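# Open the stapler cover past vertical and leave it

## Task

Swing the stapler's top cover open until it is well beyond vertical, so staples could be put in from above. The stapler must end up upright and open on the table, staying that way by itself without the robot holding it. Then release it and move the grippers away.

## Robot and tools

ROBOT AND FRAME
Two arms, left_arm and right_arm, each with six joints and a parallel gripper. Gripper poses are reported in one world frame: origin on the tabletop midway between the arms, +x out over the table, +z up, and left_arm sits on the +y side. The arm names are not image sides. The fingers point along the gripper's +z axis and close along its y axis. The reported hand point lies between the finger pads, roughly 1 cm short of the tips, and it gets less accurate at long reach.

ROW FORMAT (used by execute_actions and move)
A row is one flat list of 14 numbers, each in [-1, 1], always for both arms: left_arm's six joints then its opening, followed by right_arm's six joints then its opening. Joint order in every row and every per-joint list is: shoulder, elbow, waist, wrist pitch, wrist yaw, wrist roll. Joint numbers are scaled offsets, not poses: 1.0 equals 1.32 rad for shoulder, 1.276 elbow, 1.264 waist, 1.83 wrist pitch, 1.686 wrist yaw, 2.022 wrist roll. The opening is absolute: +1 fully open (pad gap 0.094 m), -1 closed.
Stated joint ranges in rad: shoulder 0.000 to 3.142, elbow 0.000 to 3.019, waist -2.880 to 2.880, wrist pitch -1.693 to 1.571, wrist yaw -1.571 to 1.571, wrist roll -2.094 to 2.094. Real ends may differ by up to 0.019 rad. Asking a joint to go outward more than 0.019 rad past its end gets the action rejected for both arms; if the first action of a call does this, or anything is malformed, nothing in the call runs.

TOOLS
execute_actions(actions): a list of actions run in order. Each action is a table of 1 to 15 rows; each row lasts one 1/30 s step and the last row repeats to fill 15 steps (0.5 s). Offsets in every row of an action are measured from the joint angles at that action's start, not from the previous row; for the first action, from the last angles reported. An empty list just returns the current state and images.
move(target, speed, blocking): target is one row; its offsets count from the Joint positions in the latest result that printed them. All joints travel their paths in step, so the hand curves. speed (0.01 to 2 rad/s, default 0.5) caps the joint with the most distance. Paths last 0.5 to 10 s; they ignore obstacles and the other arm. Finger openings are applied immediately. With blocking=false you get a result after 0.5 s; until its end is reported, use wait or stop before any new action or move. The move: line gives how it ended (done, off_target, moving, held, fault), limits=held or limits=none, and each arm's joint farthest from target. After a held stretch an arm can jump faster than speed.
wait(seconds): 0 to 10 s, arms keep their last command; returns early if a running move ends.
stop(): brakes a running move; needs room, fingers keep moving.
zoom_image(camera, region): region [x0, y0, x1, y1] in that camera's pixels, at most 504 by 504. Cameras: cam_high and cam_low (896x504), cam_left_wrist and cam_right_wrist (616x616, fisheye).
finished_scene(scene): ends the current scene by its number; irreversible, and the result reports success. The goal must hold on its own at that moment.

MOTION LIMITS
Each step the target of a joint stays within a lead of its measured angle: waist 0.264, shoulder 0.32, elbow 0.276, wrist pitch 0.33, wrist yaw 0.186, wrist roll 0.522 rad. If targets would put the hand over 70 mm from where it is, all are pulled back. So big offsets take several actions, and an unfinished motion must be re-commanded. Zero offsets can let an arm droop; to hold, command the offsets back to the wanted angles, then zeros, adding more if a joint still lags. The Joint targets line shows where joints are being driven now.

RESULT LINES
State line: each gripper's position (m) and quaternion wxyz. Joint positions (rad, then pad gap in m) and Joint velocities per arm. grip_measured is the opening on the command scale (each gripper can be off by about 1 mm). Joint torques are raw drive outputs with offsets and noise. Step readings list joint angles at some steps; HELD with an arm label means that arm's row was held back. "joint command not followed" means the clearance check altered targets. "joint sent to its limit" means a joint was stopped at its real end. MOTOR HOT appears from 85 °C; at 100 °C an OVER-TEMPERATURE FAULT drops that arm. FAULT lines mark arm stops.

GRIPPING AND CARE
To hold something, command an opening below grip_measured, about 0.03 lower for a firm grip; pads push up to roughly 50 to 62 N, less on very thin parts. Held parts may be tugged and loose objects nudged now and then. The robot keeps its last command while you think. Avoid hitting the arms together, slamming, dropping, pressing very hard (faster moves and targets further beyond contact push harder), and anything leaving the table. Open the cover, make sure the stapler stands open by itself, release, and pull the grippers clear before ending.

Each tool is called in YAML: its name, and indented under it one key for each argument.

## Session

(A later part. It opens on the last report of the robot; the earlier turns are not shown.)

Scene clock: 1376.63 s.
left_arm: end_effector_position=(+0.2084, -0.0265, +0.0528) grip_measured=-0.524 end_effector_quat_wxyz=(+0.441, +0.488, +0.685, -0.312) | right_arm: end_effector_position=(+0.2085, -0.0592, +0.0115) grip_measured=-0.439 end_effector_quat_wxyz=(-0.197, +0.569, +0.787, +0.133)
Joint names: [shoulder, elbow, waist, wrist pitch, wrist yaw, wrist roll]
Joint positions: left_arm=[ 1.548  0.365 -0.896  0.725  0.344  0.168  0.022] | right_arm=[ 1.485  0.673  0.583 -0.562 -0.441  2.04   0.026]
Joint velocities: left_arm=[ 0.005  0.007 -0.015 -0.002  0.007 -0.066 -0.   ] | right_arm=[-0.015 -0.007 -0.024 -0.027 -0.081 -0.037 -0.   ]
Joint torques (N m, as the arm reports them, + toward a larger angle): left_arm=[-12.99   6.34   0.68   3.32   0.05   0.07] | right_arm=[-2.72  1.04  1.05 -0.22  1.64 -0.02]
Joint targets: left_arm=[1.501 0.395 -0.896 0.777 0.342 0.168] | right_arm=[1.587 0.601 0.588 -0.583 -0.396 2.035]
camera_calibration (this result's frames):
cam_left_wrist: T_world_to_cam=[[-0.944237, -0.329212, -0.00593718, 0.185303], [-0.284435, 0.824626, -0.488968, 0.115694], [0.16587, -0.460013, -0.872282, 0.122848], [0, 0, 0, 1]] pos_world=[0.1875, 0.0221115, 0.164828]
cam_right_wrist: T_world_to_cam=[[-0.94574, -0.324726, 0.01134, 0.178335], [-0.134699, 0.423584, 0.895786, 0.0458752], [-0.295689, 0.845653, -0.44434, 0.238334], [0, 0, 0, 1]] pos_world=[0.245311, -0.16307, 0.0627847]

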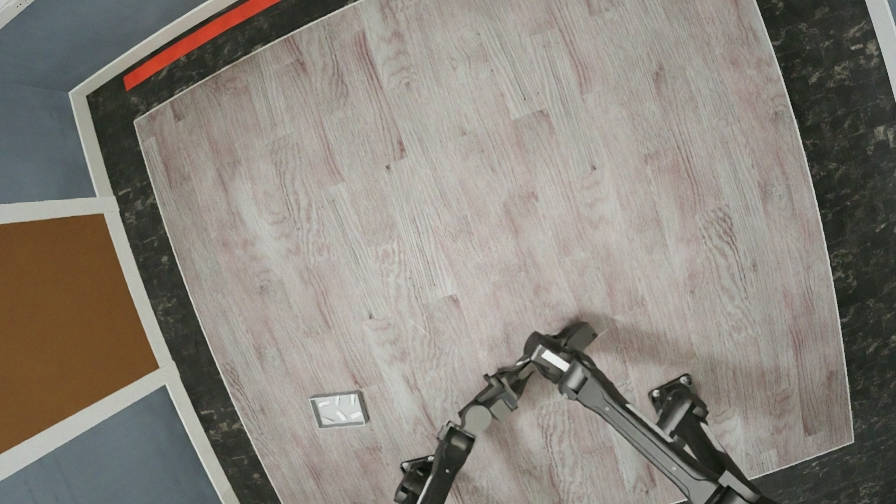

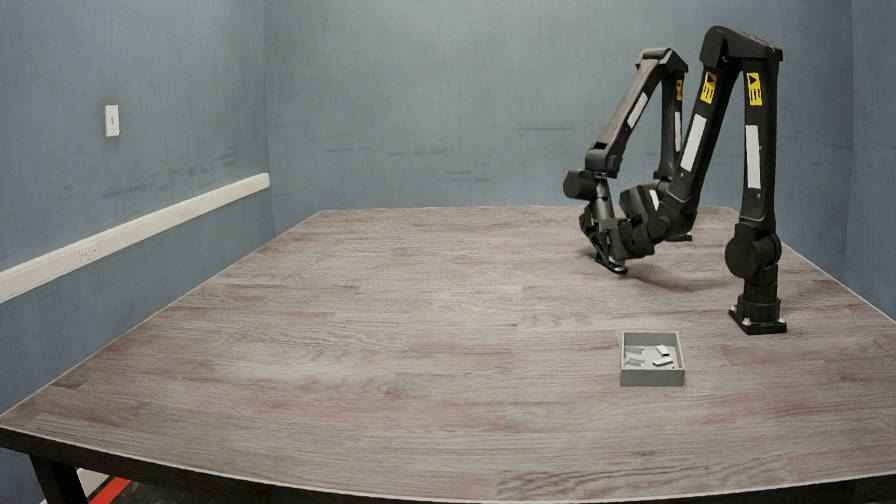

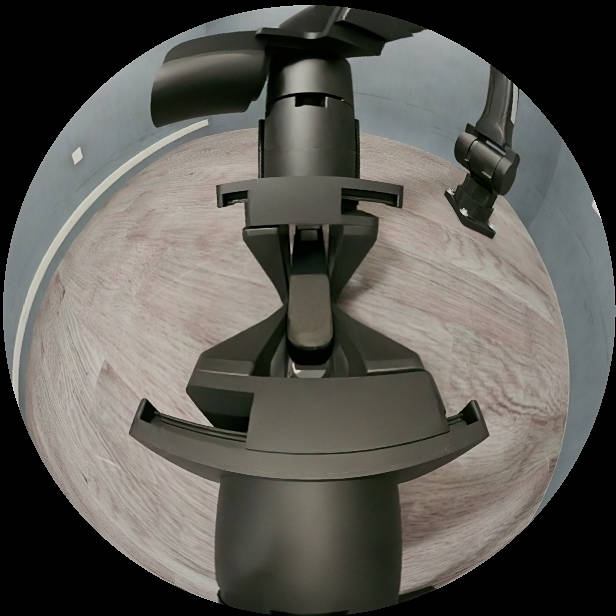

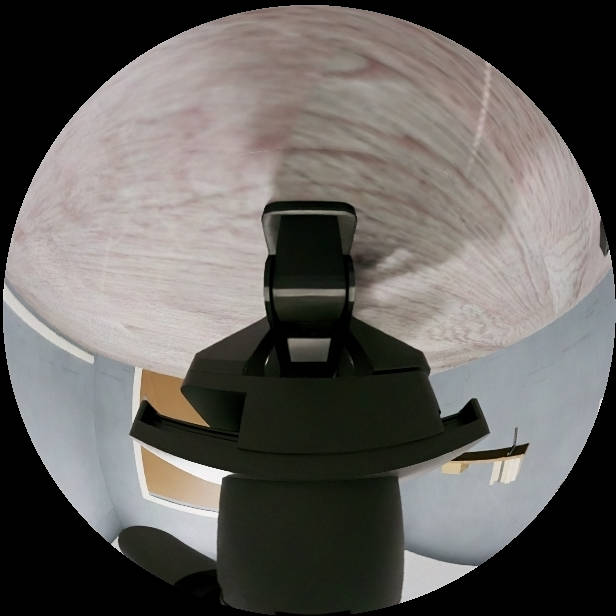

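execute_actions:
  actions:
    - [ [-0.0376,0.0483,-0.0066,0.0042,-0.0035,0.0044,-0.565, 0.0773,-0.0564,0.004,-0.0115,0.0267,-0.0025,-0.44], [-0.0397,0.0496,-0.0069,0.0003,-0.0041,0.0048,-0.565, 0.0773,-0.0564,0.004,-0.0115,0.0267,-0.0025,-0.44], [-0.0417,0.0509,-0.0072,-0.0037,-0.0046,0.0052,-0.565, 0.0773,-0.0564,0.004,-0.0115,0.0267,-0.0025,-0.44], [-0.0437,0.0522,-0.0076,-0.0077,-0.0051,0.0055,-0.565, 0.0773,-0.0564,0.004,-0.0115,0.0267,-0.0025,-0.44], [-0.0458,0.0535,-0.0079,-0.0117,-0.0056,0.0059,-0.565, 0.0773,-0.0564,0.004,-0.0115,0.0267,-0.0025,-0.44], [-0.0478,0.0548,-0.0082,-0.0156,-0.0062,0.0063,-0.565, 0.0773,-0.0564,0.004,-0.0115,0.0267,-0.0025,-0.44], [-0.0498,0.0561,-0.0085,-0.0196,-0.0067,0.0067,-0.565, 0.0773,-0.0564,0.004,-0.0115,0.0267,-0.0025,-0.44], [-0.0519,0.0573,-0.0088,-0.0236,-0.0072,0.0071,-0.565, 0.0773,-0.0564,0.004,-0.0115,0.0267,-0.0025,-0.44], [-0.0539,0.0586,-0.0091,-0.0276,-0.0077,0.0075,-0.565, 0.0773,-0.0564,0.004,-0.0115,0.0267,-0.0025,-0.44], [-0.0559,0.0599,-0.0094,-0.0315,-0.0083,0.0079,-0.565, 0.0773,-0.0564,0.004,-0.0115,0.0267,-0.0025,-0.44], [-0.0580,0.0612,-0.0097,-0.0355,-0.0088,0.0083,-0.565, 0.0773,-0.0564,0.004,-0.0115,0.0267,-0.0025,-0.44], [-0.0600,0.0625,-0.0101,-0.0395,-0.0093,0.0086,-0.565, 0.0773,-0.0564,0.004,-0.0115,0.0267,-0.0025,-0.44], [-0.0620,0.0638,-0.0104,-0.0435,-0.0098,0.0090,-0.565, 0.0773,-0.0564,0.004,-0.0115,0.0267,-0.0025,-0.44], [-0.0641,0.0651,-0.0107,-0.0474,-0.0104,0.0094,-0.565, 0.0773,-0.0564,0.004,-0.0115,0.0267,-0.0025,-0.44], [-0.0661,0.0664,-0.0110,-0.0514,-0.0109,0.0098,-0.565, 0.0773,-0.0564,0.004,-0.0115,0.0267,-0.0025,-0.44] ]

Scene clock: 1426.80 s.
left_arm: end_effector_position=(+0.2078, -0.0267, +0.0552) grip_measured=-0.524 end_effector_quat_wxyz=(+0.429, +0.492, +0.695, -0.302) | right_arm: end_effector_position=(+0.2085, -0.0592, +0.0115) grip_measured=-0.439 end_effector_quat_wxyz=(-0.197, +0.569, +0.787, +0.133)
Joint names: [shoulder, elbow, waist, wrist pitch, wrist yaw, wrist roll]
Joint positions: left_arm=[ 1.506  0.379 -0.903  0.633  0.328  0.175  0.022] | right_arm=[ 1.485  0.673  0.583 -0.562 -0.441  2.04   0.026]
Joint velocities: left_arm=[-0.093  0.032 -0.024 -0.203 -0.022  0.007 -0.001] | right_arm=[-0.005 -0.002 -0.005 -0.012 -0.037  0.066  0.   ]
Joint torques (N m, as the arm reports them, + toward a larger angle): left_arm=[-12.15   9.56   0.07   1.87   0.09   0.17] | right_arm=[-2.74  1.04  1.09 -0.24  1.64 -0.02]
Joint targets: left_arm=[1.460 0.450 -0.910 0.631 0.326 0.188] | right_arm=[1.587 0.601 0.588 -0.583 -0.396 2.035]
Step readings (joint positions):
0: left_arm=[1.548 0.365 -0.896 0.725 0.344 0.168] | right_arm=[1.485 0.673 0.583 -0.562 -0.441 2.040]
1: left_arm=[1.548 0.365 -0.897 0.723 0.344 0.168] | right_arm=[1.485 0.673 0.583 -0.562 -0.441 2.040]
2: left_arm=[1.546 0.365 -0.898 0.719 0.342 0.168] | right_arm=[1.485 0.673 0.583 -0.562 -0.441 2.040]
4: left_arm=[1.540 0.366 -0.899 0.708 0.338 0.168] | right_arm=[1.485 0.673 0.583 -0.562 -0.441 2.040]
8: left_arm=[1.528 0.370 -0.901 0.682 0.334 0.170] | right_arm=[1.485 0.673 0.583 -0.562 -0.441 2.040]
15: Joint positions above
camera_calibration (this result's frames):
cam_left_wrist: T_world_to_cam=[[-0.942922, -0.332975, -0.00501408, 0.18426], [-0.294142, 0.839826, -0.45626, 0.117456], [0.156134, -0.428743, -0.889832, 0.128816], [0, 0, 0, 1]] pos_world=[0.188179, 0.0179407, 0.169139]
cam_right_wrist: T_world_to_cam=[[-0.94574, -0.324726, 0.01134, 0.178335], [-0.134699, 0.423584, 0.895786, 0.0458752], [-0.295689, 0.845653, -0.44434, 0.238334], [0, 0, 0, 1]] pos_world=[0.245311, -0.16307, 0.0627847]

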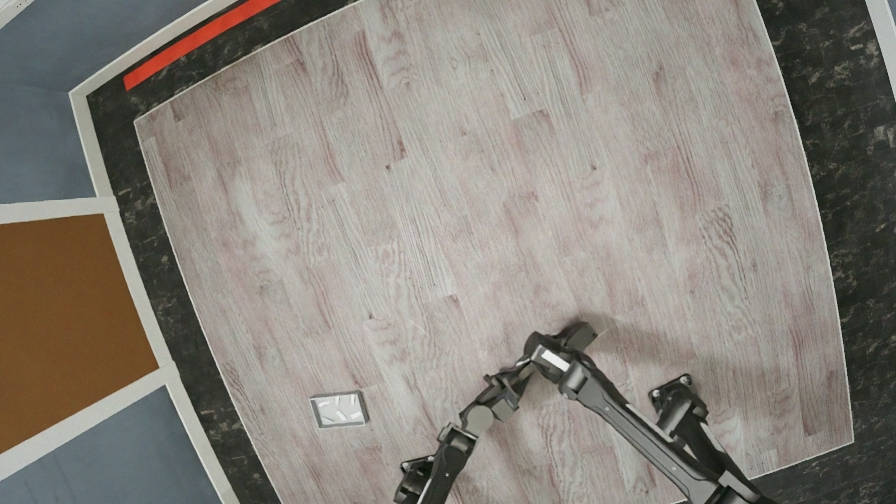

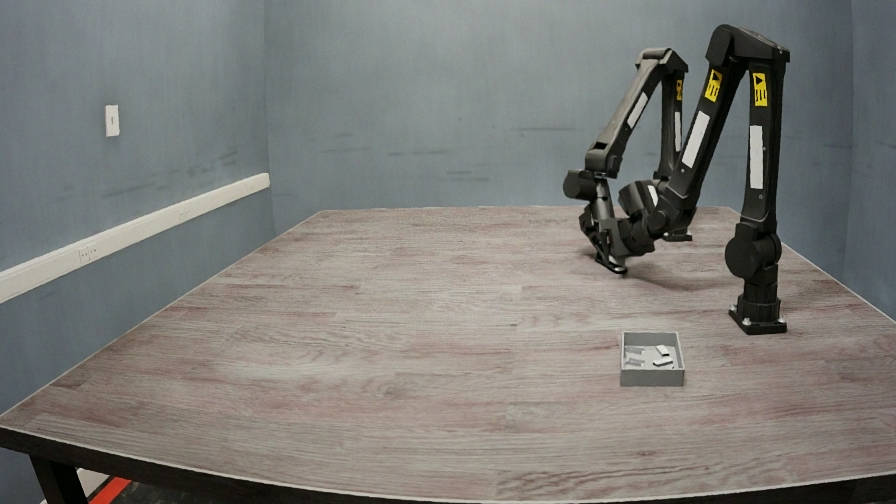

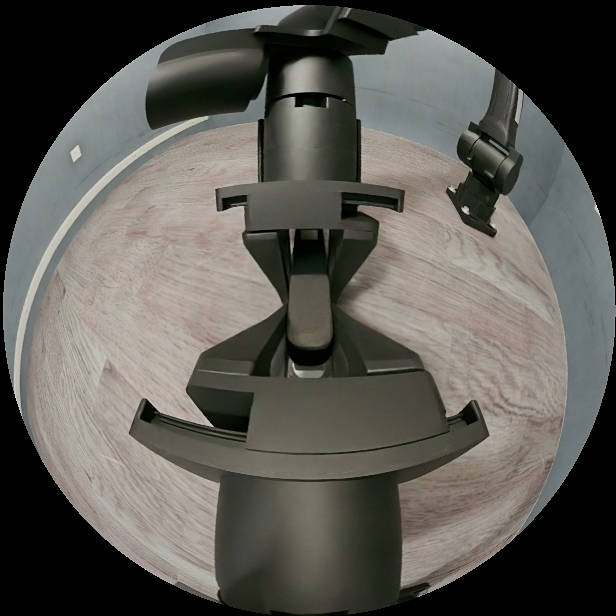

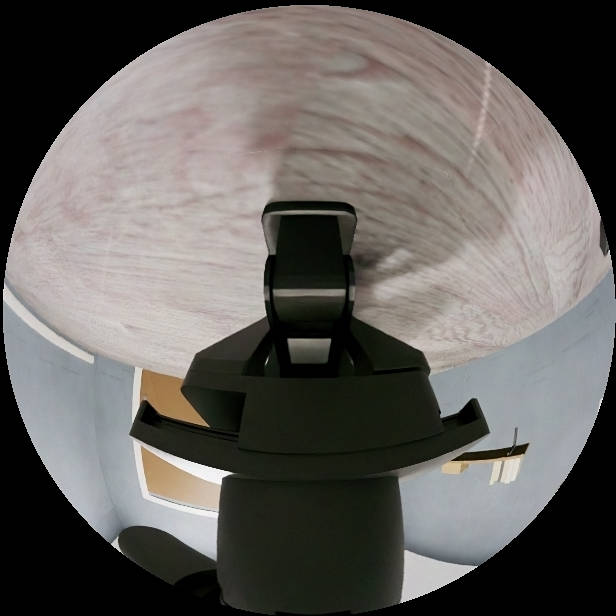

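execute_actions:
  actions: []

Scene clock: 1427.77 s.
left_arm: end_effector_position=(+0.2079, -0.0268, +0.0557) grip_measured=-0.524 end_effector_quat_wxyz=(+0.427, +0.493, +0.696, -0.301) | right_arm: end_effector_position=(+0.2085, -0.0592, +0.0115) grip_measured=-0.439 end_effector_quat_wxyz=(-0.197, +0.569, +0.787, +0.133)
Joint names: [shoulder, elbow, waist, wrist pitch, wrist yaw, wrist roll]
Joint positions: left_arm=[ 1.501  0.381 -0.904  0.619  0.327  0.176  0.022] | right_arm=[ 1.485  0.673  0.583 -0.562 -0.441  2.04   0.026]
Joint velocities: left_arm=[-0.015  0.002  0.015 -0.032 -0.125  0.022  0.   ] | right_arm=[-0.015  0.017 -0.005 -0.002 -0.007  0.051 -0.   ]
Joint torques (N m, as the arm reports them, + toward a larger angle): left_arm=[-12.08   9.59   0.03   1.93   0.08   0.2 ] | right_arm=[-2.71  1.05  1.02 -0.23  1.64 -0.02]
Joint targets: left_arm=[1.461 0.450 -0.910 0.631 0.326 0.188] | right_arm=[1.587 0.601 0.588 -0.583 -0.396 2.035]
camera_calibration (this result's frames):
cam_left_wrist: T_world_to_cam=[[-0.942841, -0.333204, -0.00512066, 0.184376], [-0.295117, 0.842007, -0.451587, 0.117773], [0.154782, -0.424264, -0.892212, 0.129723], [0, 0, 0, 1]] pos_world=[0.188515, 0.017306, 0.16987]
cam_right_wrist: T_world_to_cam=[[-0.94574, -0.324726, 0.01134, 0.178335], [-0.134699, 0.423584, 0.895786, 0.0458752], [-0.295689, 0.845653, -0.44434, 0.238334], [0, 0, 0, 1]] pos_world=[0.245311, -0.16307, 0.0627847]

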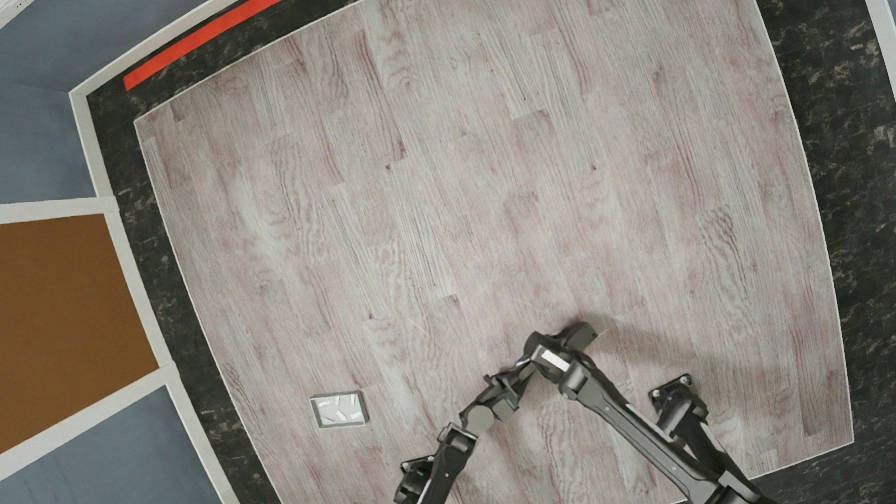

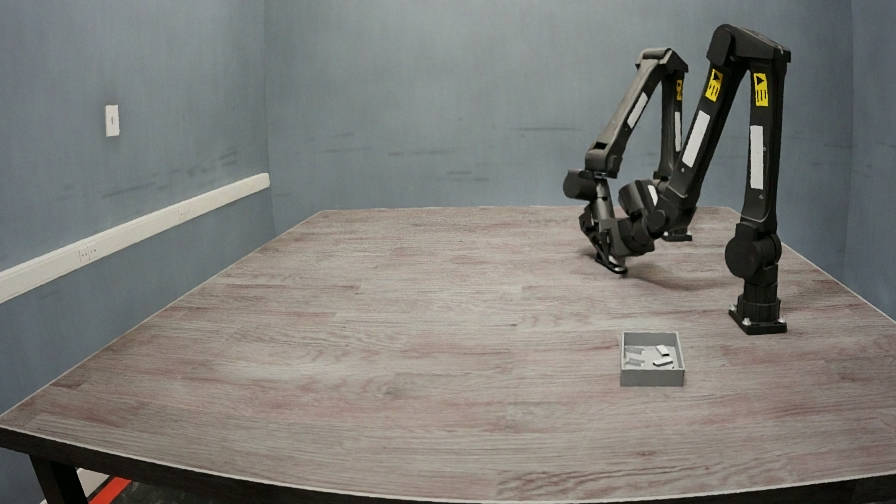

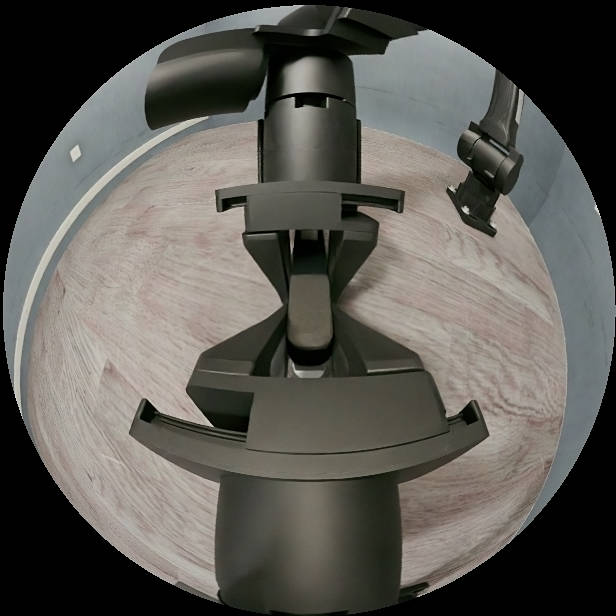

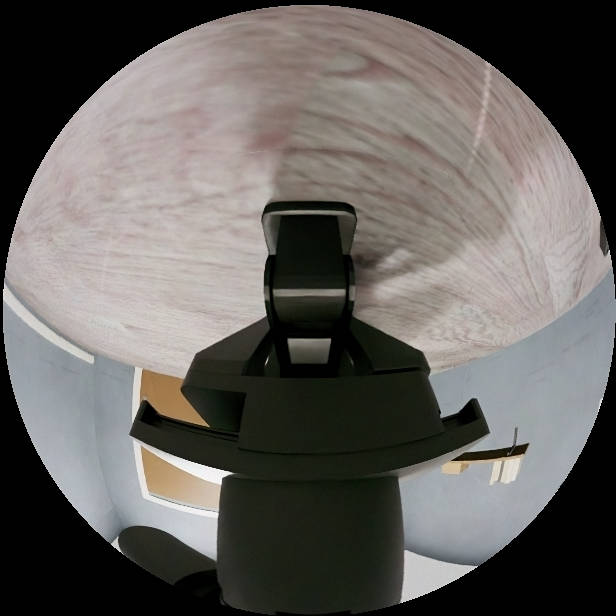

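execute_actions:
  actions:
    - [ [-0.0367,0.0602,-0.0066,-0.0050,-0.0017,0.0068,-0.565, 0.0773,-0.0564,0.004,-0.0115,0.0267,-0.0025,-0.44], [-0.0386,0.0617,-0.0069,-0.0090,-0.0022,0.0073,-0.565, 0.0773,-0.0564,0.004,-0.0115,0.0267,-0.0025,-0.44], [-0.0406,0.0631,-0.0071,-0.0130,-0.0026,0.0077,-0.565, 0.0773,-0.0564,0.004,-0.0115,0.0267,-0.0025,-0.44], [-0.0425,0.0646,-0.0074,-0.0170,-0.0031,0.0081,-0.565, 0.0773,-0.0564,0.004,-0.0115,0.0267,-0.0025,-0.44], [-0.0444,0.0660,-0.0077,-0.0210,-0.0036,0.0085,-0.565, 0.0773,-0.0564,0.004,-0.0115,0.0267,-0.0025,-0.44], [-0.0463,0.0675,-0.0080,-0.0250,-0.0041,0.0090,-0.565, 0.0773,-0.0564,0.004,-0.0115,0.0267,-0.0025,-0.44], [-0.0482,0.0689,-0.0083,-0.0290,-0.0046,0.0094,-0.565, 0.0773,-0.0564,0.004,-0.0115,0.0267,-0.0025,-0.44], [-0.0502,0.0704,-0.0085,-0.0331,-0.0050,0.0098,-0.565, 0.0773,-0.0564,0.004,-0.0115,0.0267,-0.0025,-0.44], [-0.0521,0.0718,-0.0088,-0.0371,-0.0055,0.0102,-0.565, 0.0773,-0.0564,0.004,-0.0115,0.0267,-0.0025,-0.44], [-0.0540,0.0733,-0.0091,-0.0411,-0.0060,0.0107,-0.565, 0.0773,-0.0564,0.004,-0.0115,0.0267,-0.0025,-0.44], [-0.0559,0.0747,-0.0094,-0.0451,-0.0065,0.0111,-0.565, 0.0773,-0.0564,0.004,-0.0115,0.0267,-0.0025,-0.44], [-0.0578,0.0762,-0.0097,-0.0491,-0.0070,0.0115,-0.565, 0.0773,-0.0564,0.004,-0.0115,0.0267,-0.0025,-0.44], [-0.0598,0.0776,-0.0099,-0.0531,-0.0074,0.0119,-0.565, 0.0773,-0.0564,0.004,-0.0115,0.0267,-0.0025,-0.44], [-0.0617,0.0791,-0.0102,-0.0571,-0.0079,0.0124,-0.565, 0.0773,-0.0564,0.004,-0.0115,0.0267,-0.0025,-0.44], [-0.0636,0.0805,-0.0105,-0.0611,-0.0084,0.0128,-0.565, 0.0773,-0.0564,0.004,-0.0115,0.0267,-0.0025,-0.44] ]
    - [ [-0.0367,0.0602,-0.0066,-0.0050,-0.0017,0.0068,-0.565, 0.0773,-0.0564,0.004,-0.0115,0.0267,-0.0025,-0.44], [-0.0386,0.0617,-0.0069,-0.0090,-0.0022,0.0073,-0.565, 0.0773,-0.0564,0.004,-0.0115,0.0267,-0.0025,-0.44], [-0.0406,0.0631,-0.0071,-0.0130,-0.0026,0.0077,-0.565, 0.0773,-0.0564,0.004,-0.0115,0.0267,-0.0025,-0.44], [-0.0425,0.0646,-0.0074,-0.0170,-0.0031,0.0081,-0.565, 0.0773,-0.0564,0.004,-0.0115,0.0267,-0.0025,-0.44], [-0.0444,0.0660,-0.0077,-0.0210,-0.0036,0.0085,-0.565, 0.0773,-0.0564,0.004,-0.0115,0.0267,-0.0025,-0.44], [-0.0463,0.0675,-0.0080,-0.0250,-0.0041,0.0090,-0.565, 0.0773,-0.0564,0.004,-0.0115,0.0267,-0.0025,-0.44], [-0.0482,0.0689,-0.0083,-0.0290,-0.0046,0.0094,-0.565, 0.0773,-0.0564,0.004,-0.0115,0.0267,-0.0025,-0.44], [-0.0502,0.0704,-0.0085,-0.0331,-0.0050,0.0098,-0.565, 0.0773,-0.0564,0.004,-0.0115,0.0267,-0.0025,-0.44], [-0.0521,0.0718,-0.0088,-0.0371,-0.0055,0.0102,-0.565, 0.0773,-0.0564,0.004,-0.0115,0.0267,-0.0025,-0.44], [-0.0540,0.0733,-0.0091,-0.0411,-0.0060,0.0107,-0.565, 0.0773,-0.0564,0.004,-0.0115,0.0267,-0.0025,-0.44], [-0.0559,0.0747,-0.0094,-0.0451,-0.0065,0.0111,-0.565, 0.0773,-0.0564,0.004,-0.0115,0.0267,-0.0025,-0.44], [-0.0578,0.0762,-0.0097,-0.0491,-0.0070,0.0115,-0.565, 0.0773,-0.0564,0.004,-0.0115,0.0267,-0.0025,-0.44], [-0.0598,0.0776,-0.0099,-0.0531,-0.0074,0.0119,-0.565, 0.0773,-0.0564,0.004,-0.0115,0.0267,-0.0025,-0.44], [-0.0617,0.0791,-0.0102,-0.0571,-0.0079,0.0124,-0.565, 0.0773,-0.0564,0.004,-0.0115,0.0267,-0.0025,-0.44], [-0.0636,0.0805,-0.0105,-0.0611,-0.0084,0.0128,-0.565, 0.0773,-0.0564,0.004,-0.0115,0.0267,-0.0025,-0.44] ]

wait:
  seconds: 0.5

Scene clock: 1445.47 s.
left_arm: end_effector_position=(+0.2085, -0.0285, +0.0638) grip_measured=-0.524 end_effector_quat_wxyz=(+0.397, +0.505, +0.714, -0.280) | right_arm: end_effector_position=(+0.2085, -0.0592, +0.0115) grip_measured=-0.439 end_effector_quat_wxyz=(-0.197, +0.569, +0.787, +0.133)
Joint names: [shoulder, elbow, waist, wrist pitch, wrist yaw, wrist roll]
Joint positions: left_arm=[ 1.42   0.429 -0.915  0.405  0.301  0.197  0.022] | right_arm=[ 1.485  0.673  0.583 -0.562 -0.441  2.04   0.026]
Joint velocities: left_arm=[-0.073  0.066 -0.024 -0.242 -0.037  0.007 -0.   ] | right_arm=[-0.005  0.007 -0.024 -0.002 -0.051  0.007  0.001]
Joint torques (N m, as the arm reports them, + toward a larger angle): left_arm=[-12.04  10.74  -0.58   1.76   0.16   0.19] | right_arm=[-2.76  1.04  1.05 -0.23  1.64 -0.02]
Joint targets: left_arm=[1.374 0.506 -0.922 0.400 0.301 0.212] | right_arm=[1.587 0.601 0.588 -0.583 -0.396 2.035]
Step readings (joint positions; steps 1 to 15: 1st action; 16 to 30: 2nd action):
0: left_arm=[1.501 0.381 -0.904 0.619 0.327 0.176] | right_arm=[1.485 0.673 0.583 -0.562 -0.441 2.040]
1: left_arm=[1.500 0.382 -0.904 0.616 0.326 0.177] | right_arm=[1.485 0.673 0.583 -0.562 -0.441 2.040]
2: left_arm=[1.497 0.383 -0.904 0.609 0.326 0.177] | right_arm=[1.485 0.673 0.583 -0.562 -0.441 2.040]
4: left_arm=[1.489 0.387 -0.905 0.593 0.324 0.179] | right_arm=[1.485 0.673 0.583 -0.562 -0.441 2.040]
8: left_arm=[1.477 0.393 -0.906 0.563 0.320 0.182] | right_arm=[1.485 0.673 0.583 -0.562 -0.441 2.040]
15: left_arm=[1.458 0.403 -0.909 0.512 0.315 0.187] | right_arm=[1.485 0.673 0.583 -0.562 -0.441 2.040]
16: left_arm=[1.455 0.405 -0.909 0.505 0.314 0.187] | right_arm=[1.485 0.673 0.583 -0.562 -0.441 2.040]
17: left_arm=[1.453 0.406 -0.910 0.499 0.313 0.188] | right_arm=[1.485 0.673 0.583 -0.562 -0.441 2.040]
19: left_arm=[1.447 0.409 -0.911 0.485 0.311 0.189] | right_arm=[1.485 0.673 0.583 -0.562 -0.441 2.040]
23: left_arm=[1.437 0.416 -0.912 0.456 0.307 0.192] | right_arm=[1.485 0.673 0.583 -0.562 -0.441 2.040]
30: Joint positions above
camera_calibration (this result's frames):
cam_left_wrist: T_world_to_cam=[[-0.942746, -0.333477, -0.00481654, 0.184348], [-0.307543, 0.874835, -0.374273, 0.121648], [0.129025, -0.351363, -0.927306, 0.145773], [0, 0, 0, 1]] pos_world=[0.192397, 0.00627313, 0.181593]
cam_right_wrist: T_world_to_cam=[[-0.94574, -0.324726, 0.01134, 0.178335], [-0.134699, 0.423584, 0.895786, 0.0458752], [-0.295689, 0.845653, -0.44434, 0.238334], [0, 0, 0, 1]] pos_world=[0.245311, -0.16307, 0.0627847]

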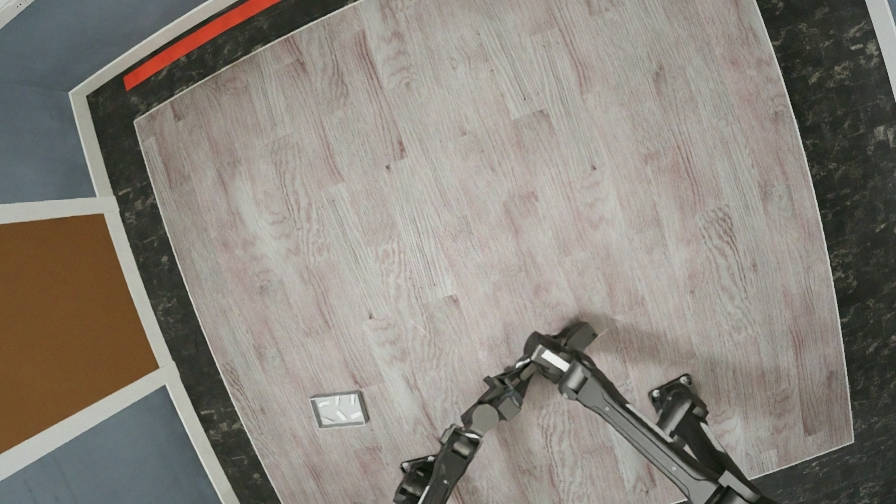

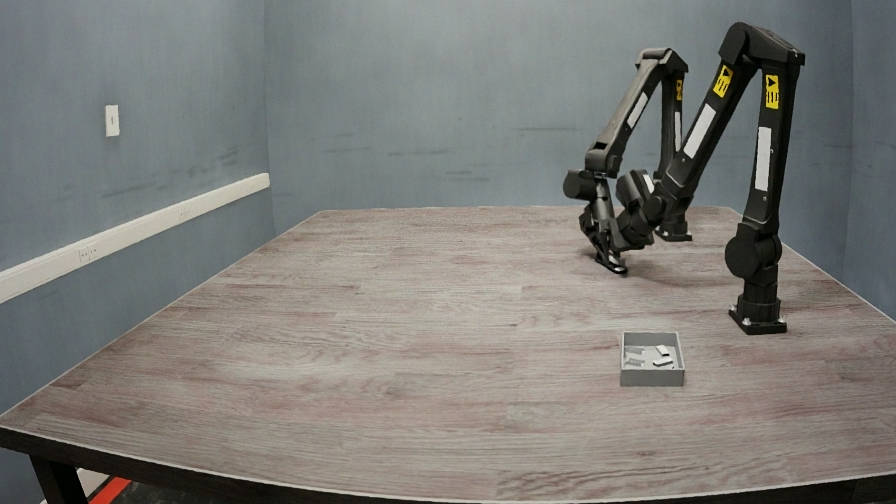

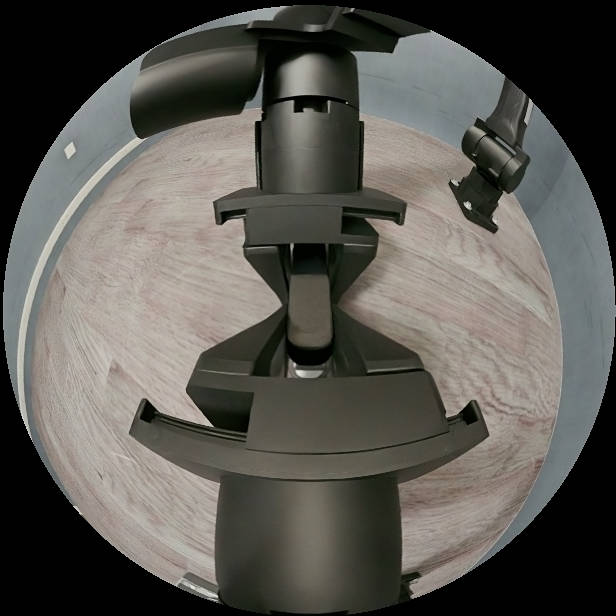

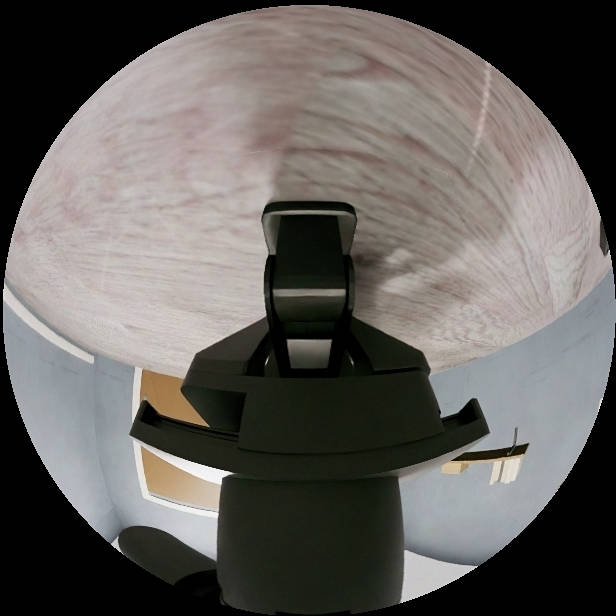

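Scene clock: 1445.97 s.
left_arm: end_effector_position=(+0.2085, -0.0286, +0.0641) grip_measured=-0.524 end_effector_quat_wxyz=(+0.395, +0.506, +0.715, -0.278) | right_arm: end_effector_position=(+0.2085, -0.0592, +0.0115) grip_measured=-0.439 end_effector_quat_wxyz=(-0.197, +0.569, +0.787, +0.133)
Joint names: [shoulder, elbow, waist, wrist pitch, wrist yaw, wrist roll]
Joint positions: left_arm=[ 1.416  0.432 -0.916  0.392  0.3    0.199  0.022] | right_arm=[ 1.485  0.673  0.583 -0.562 -0.441  2.04   0.026]
Joint velocities: left_arm=[-0.015 -0.012 -0.005 -0.002 -0.022  0.037  0.002] | right_arm=[ 0.015  0.002  0.005 -0.012  0.081  0.037 -0.001]
Joint torques (N m, as the arm reports them, + toward a larger angle): left_arm=[-12.12  10.77   0.07   1.78   0.2    0.2 ] | right_arm=[-2.71  1.06  1.05 -0.24  1.64 -0.02]
Joint targets: left_arm=[1.374 0.506 -0.922 0.401 0.301 0.213] | right_arm=[1.587 0.601 0.588 -0.583 -0.396 2.035]
wait: 0.50 s; at rest by 0.27 s
camera_calibration (this result's frames):
cam_left_wrist: T_world_to_cam=[[-0.942923, -0.332972, -0.00508458, 0.184351], [-0.307751, 0.877131, -0.368687, 0.121605], [0.127222, -0.346079, -0.92954, 0.146785], [0, 0, 0, 1]] pos_world=[0.192579, 0.00551994, 0.182214]
cam_right_wrist: T_world_to_cam=[[-0.94574, -0.324726, 0.01134, 0.178335], [-0.134699, 0.423584, 0.895786, 0.0458752], [-0.295689, 0.845653, -0.44434, 0.238334], [0, 0, 0, 1]] pos_world=[0.245311, -0.16307, 0.0627847]

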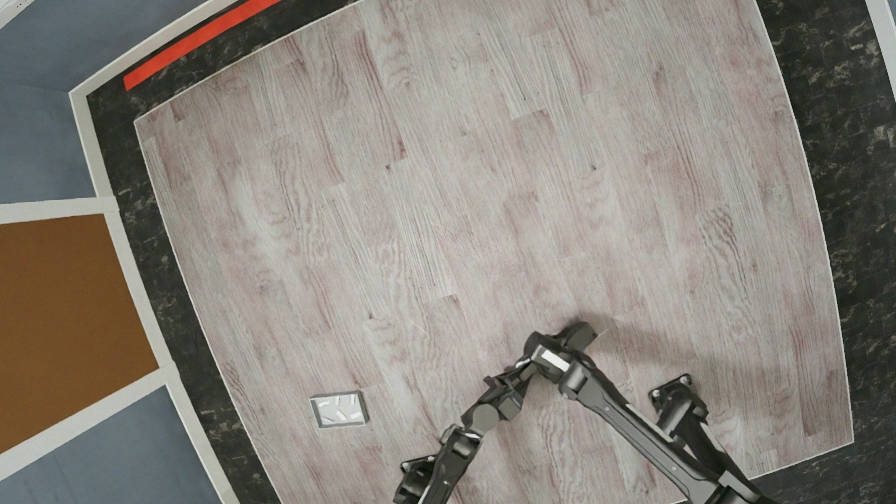

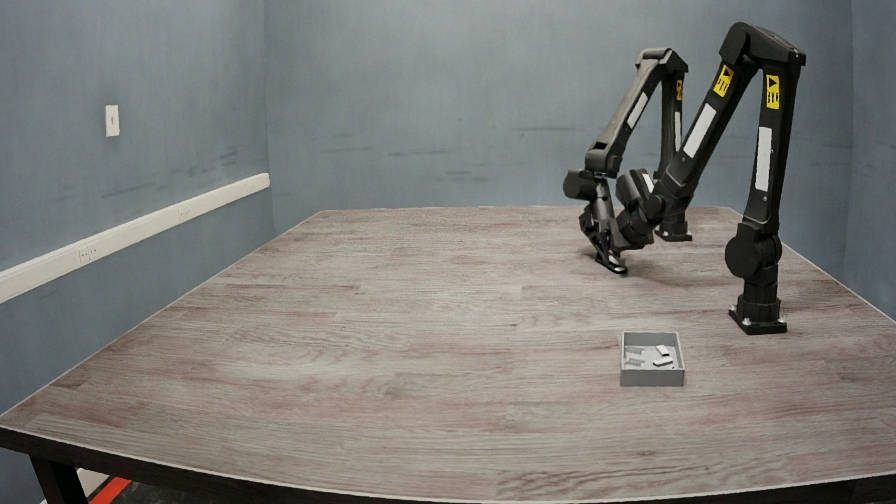

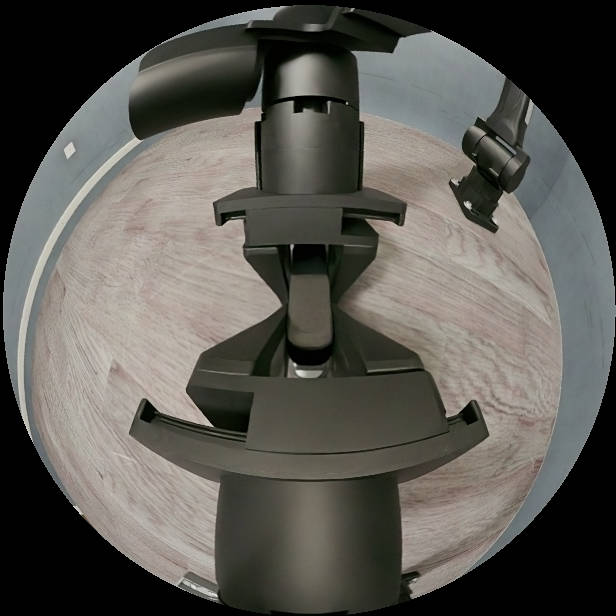

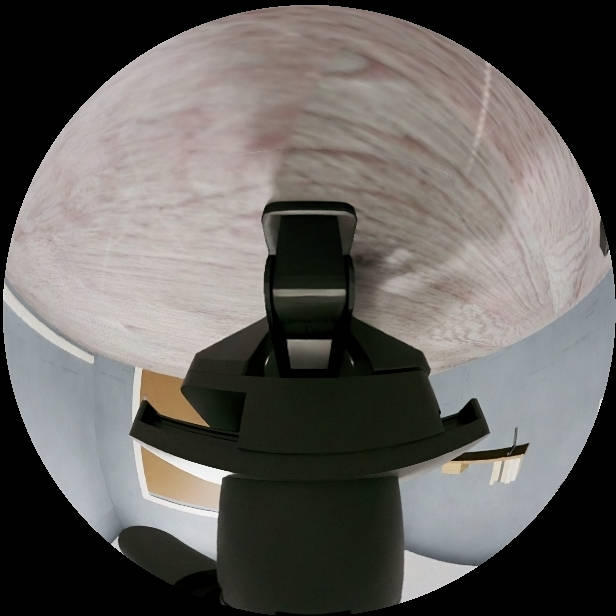

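zoom_image:
  camera: "cam_low"
  region: [560, 190, 700, 290]

Region (560, 190, 700, 290) of cam_low's 896x504 image, scaled by 3.600, with more detail than that image has; it fills the top 360 rows of this view, and the rest is white.

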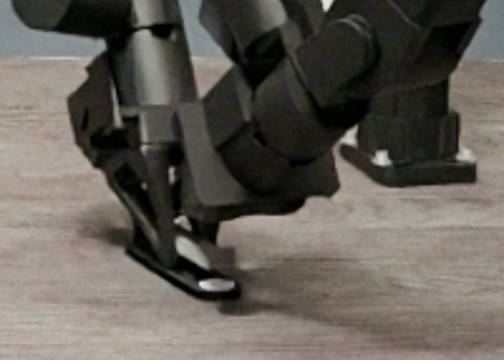

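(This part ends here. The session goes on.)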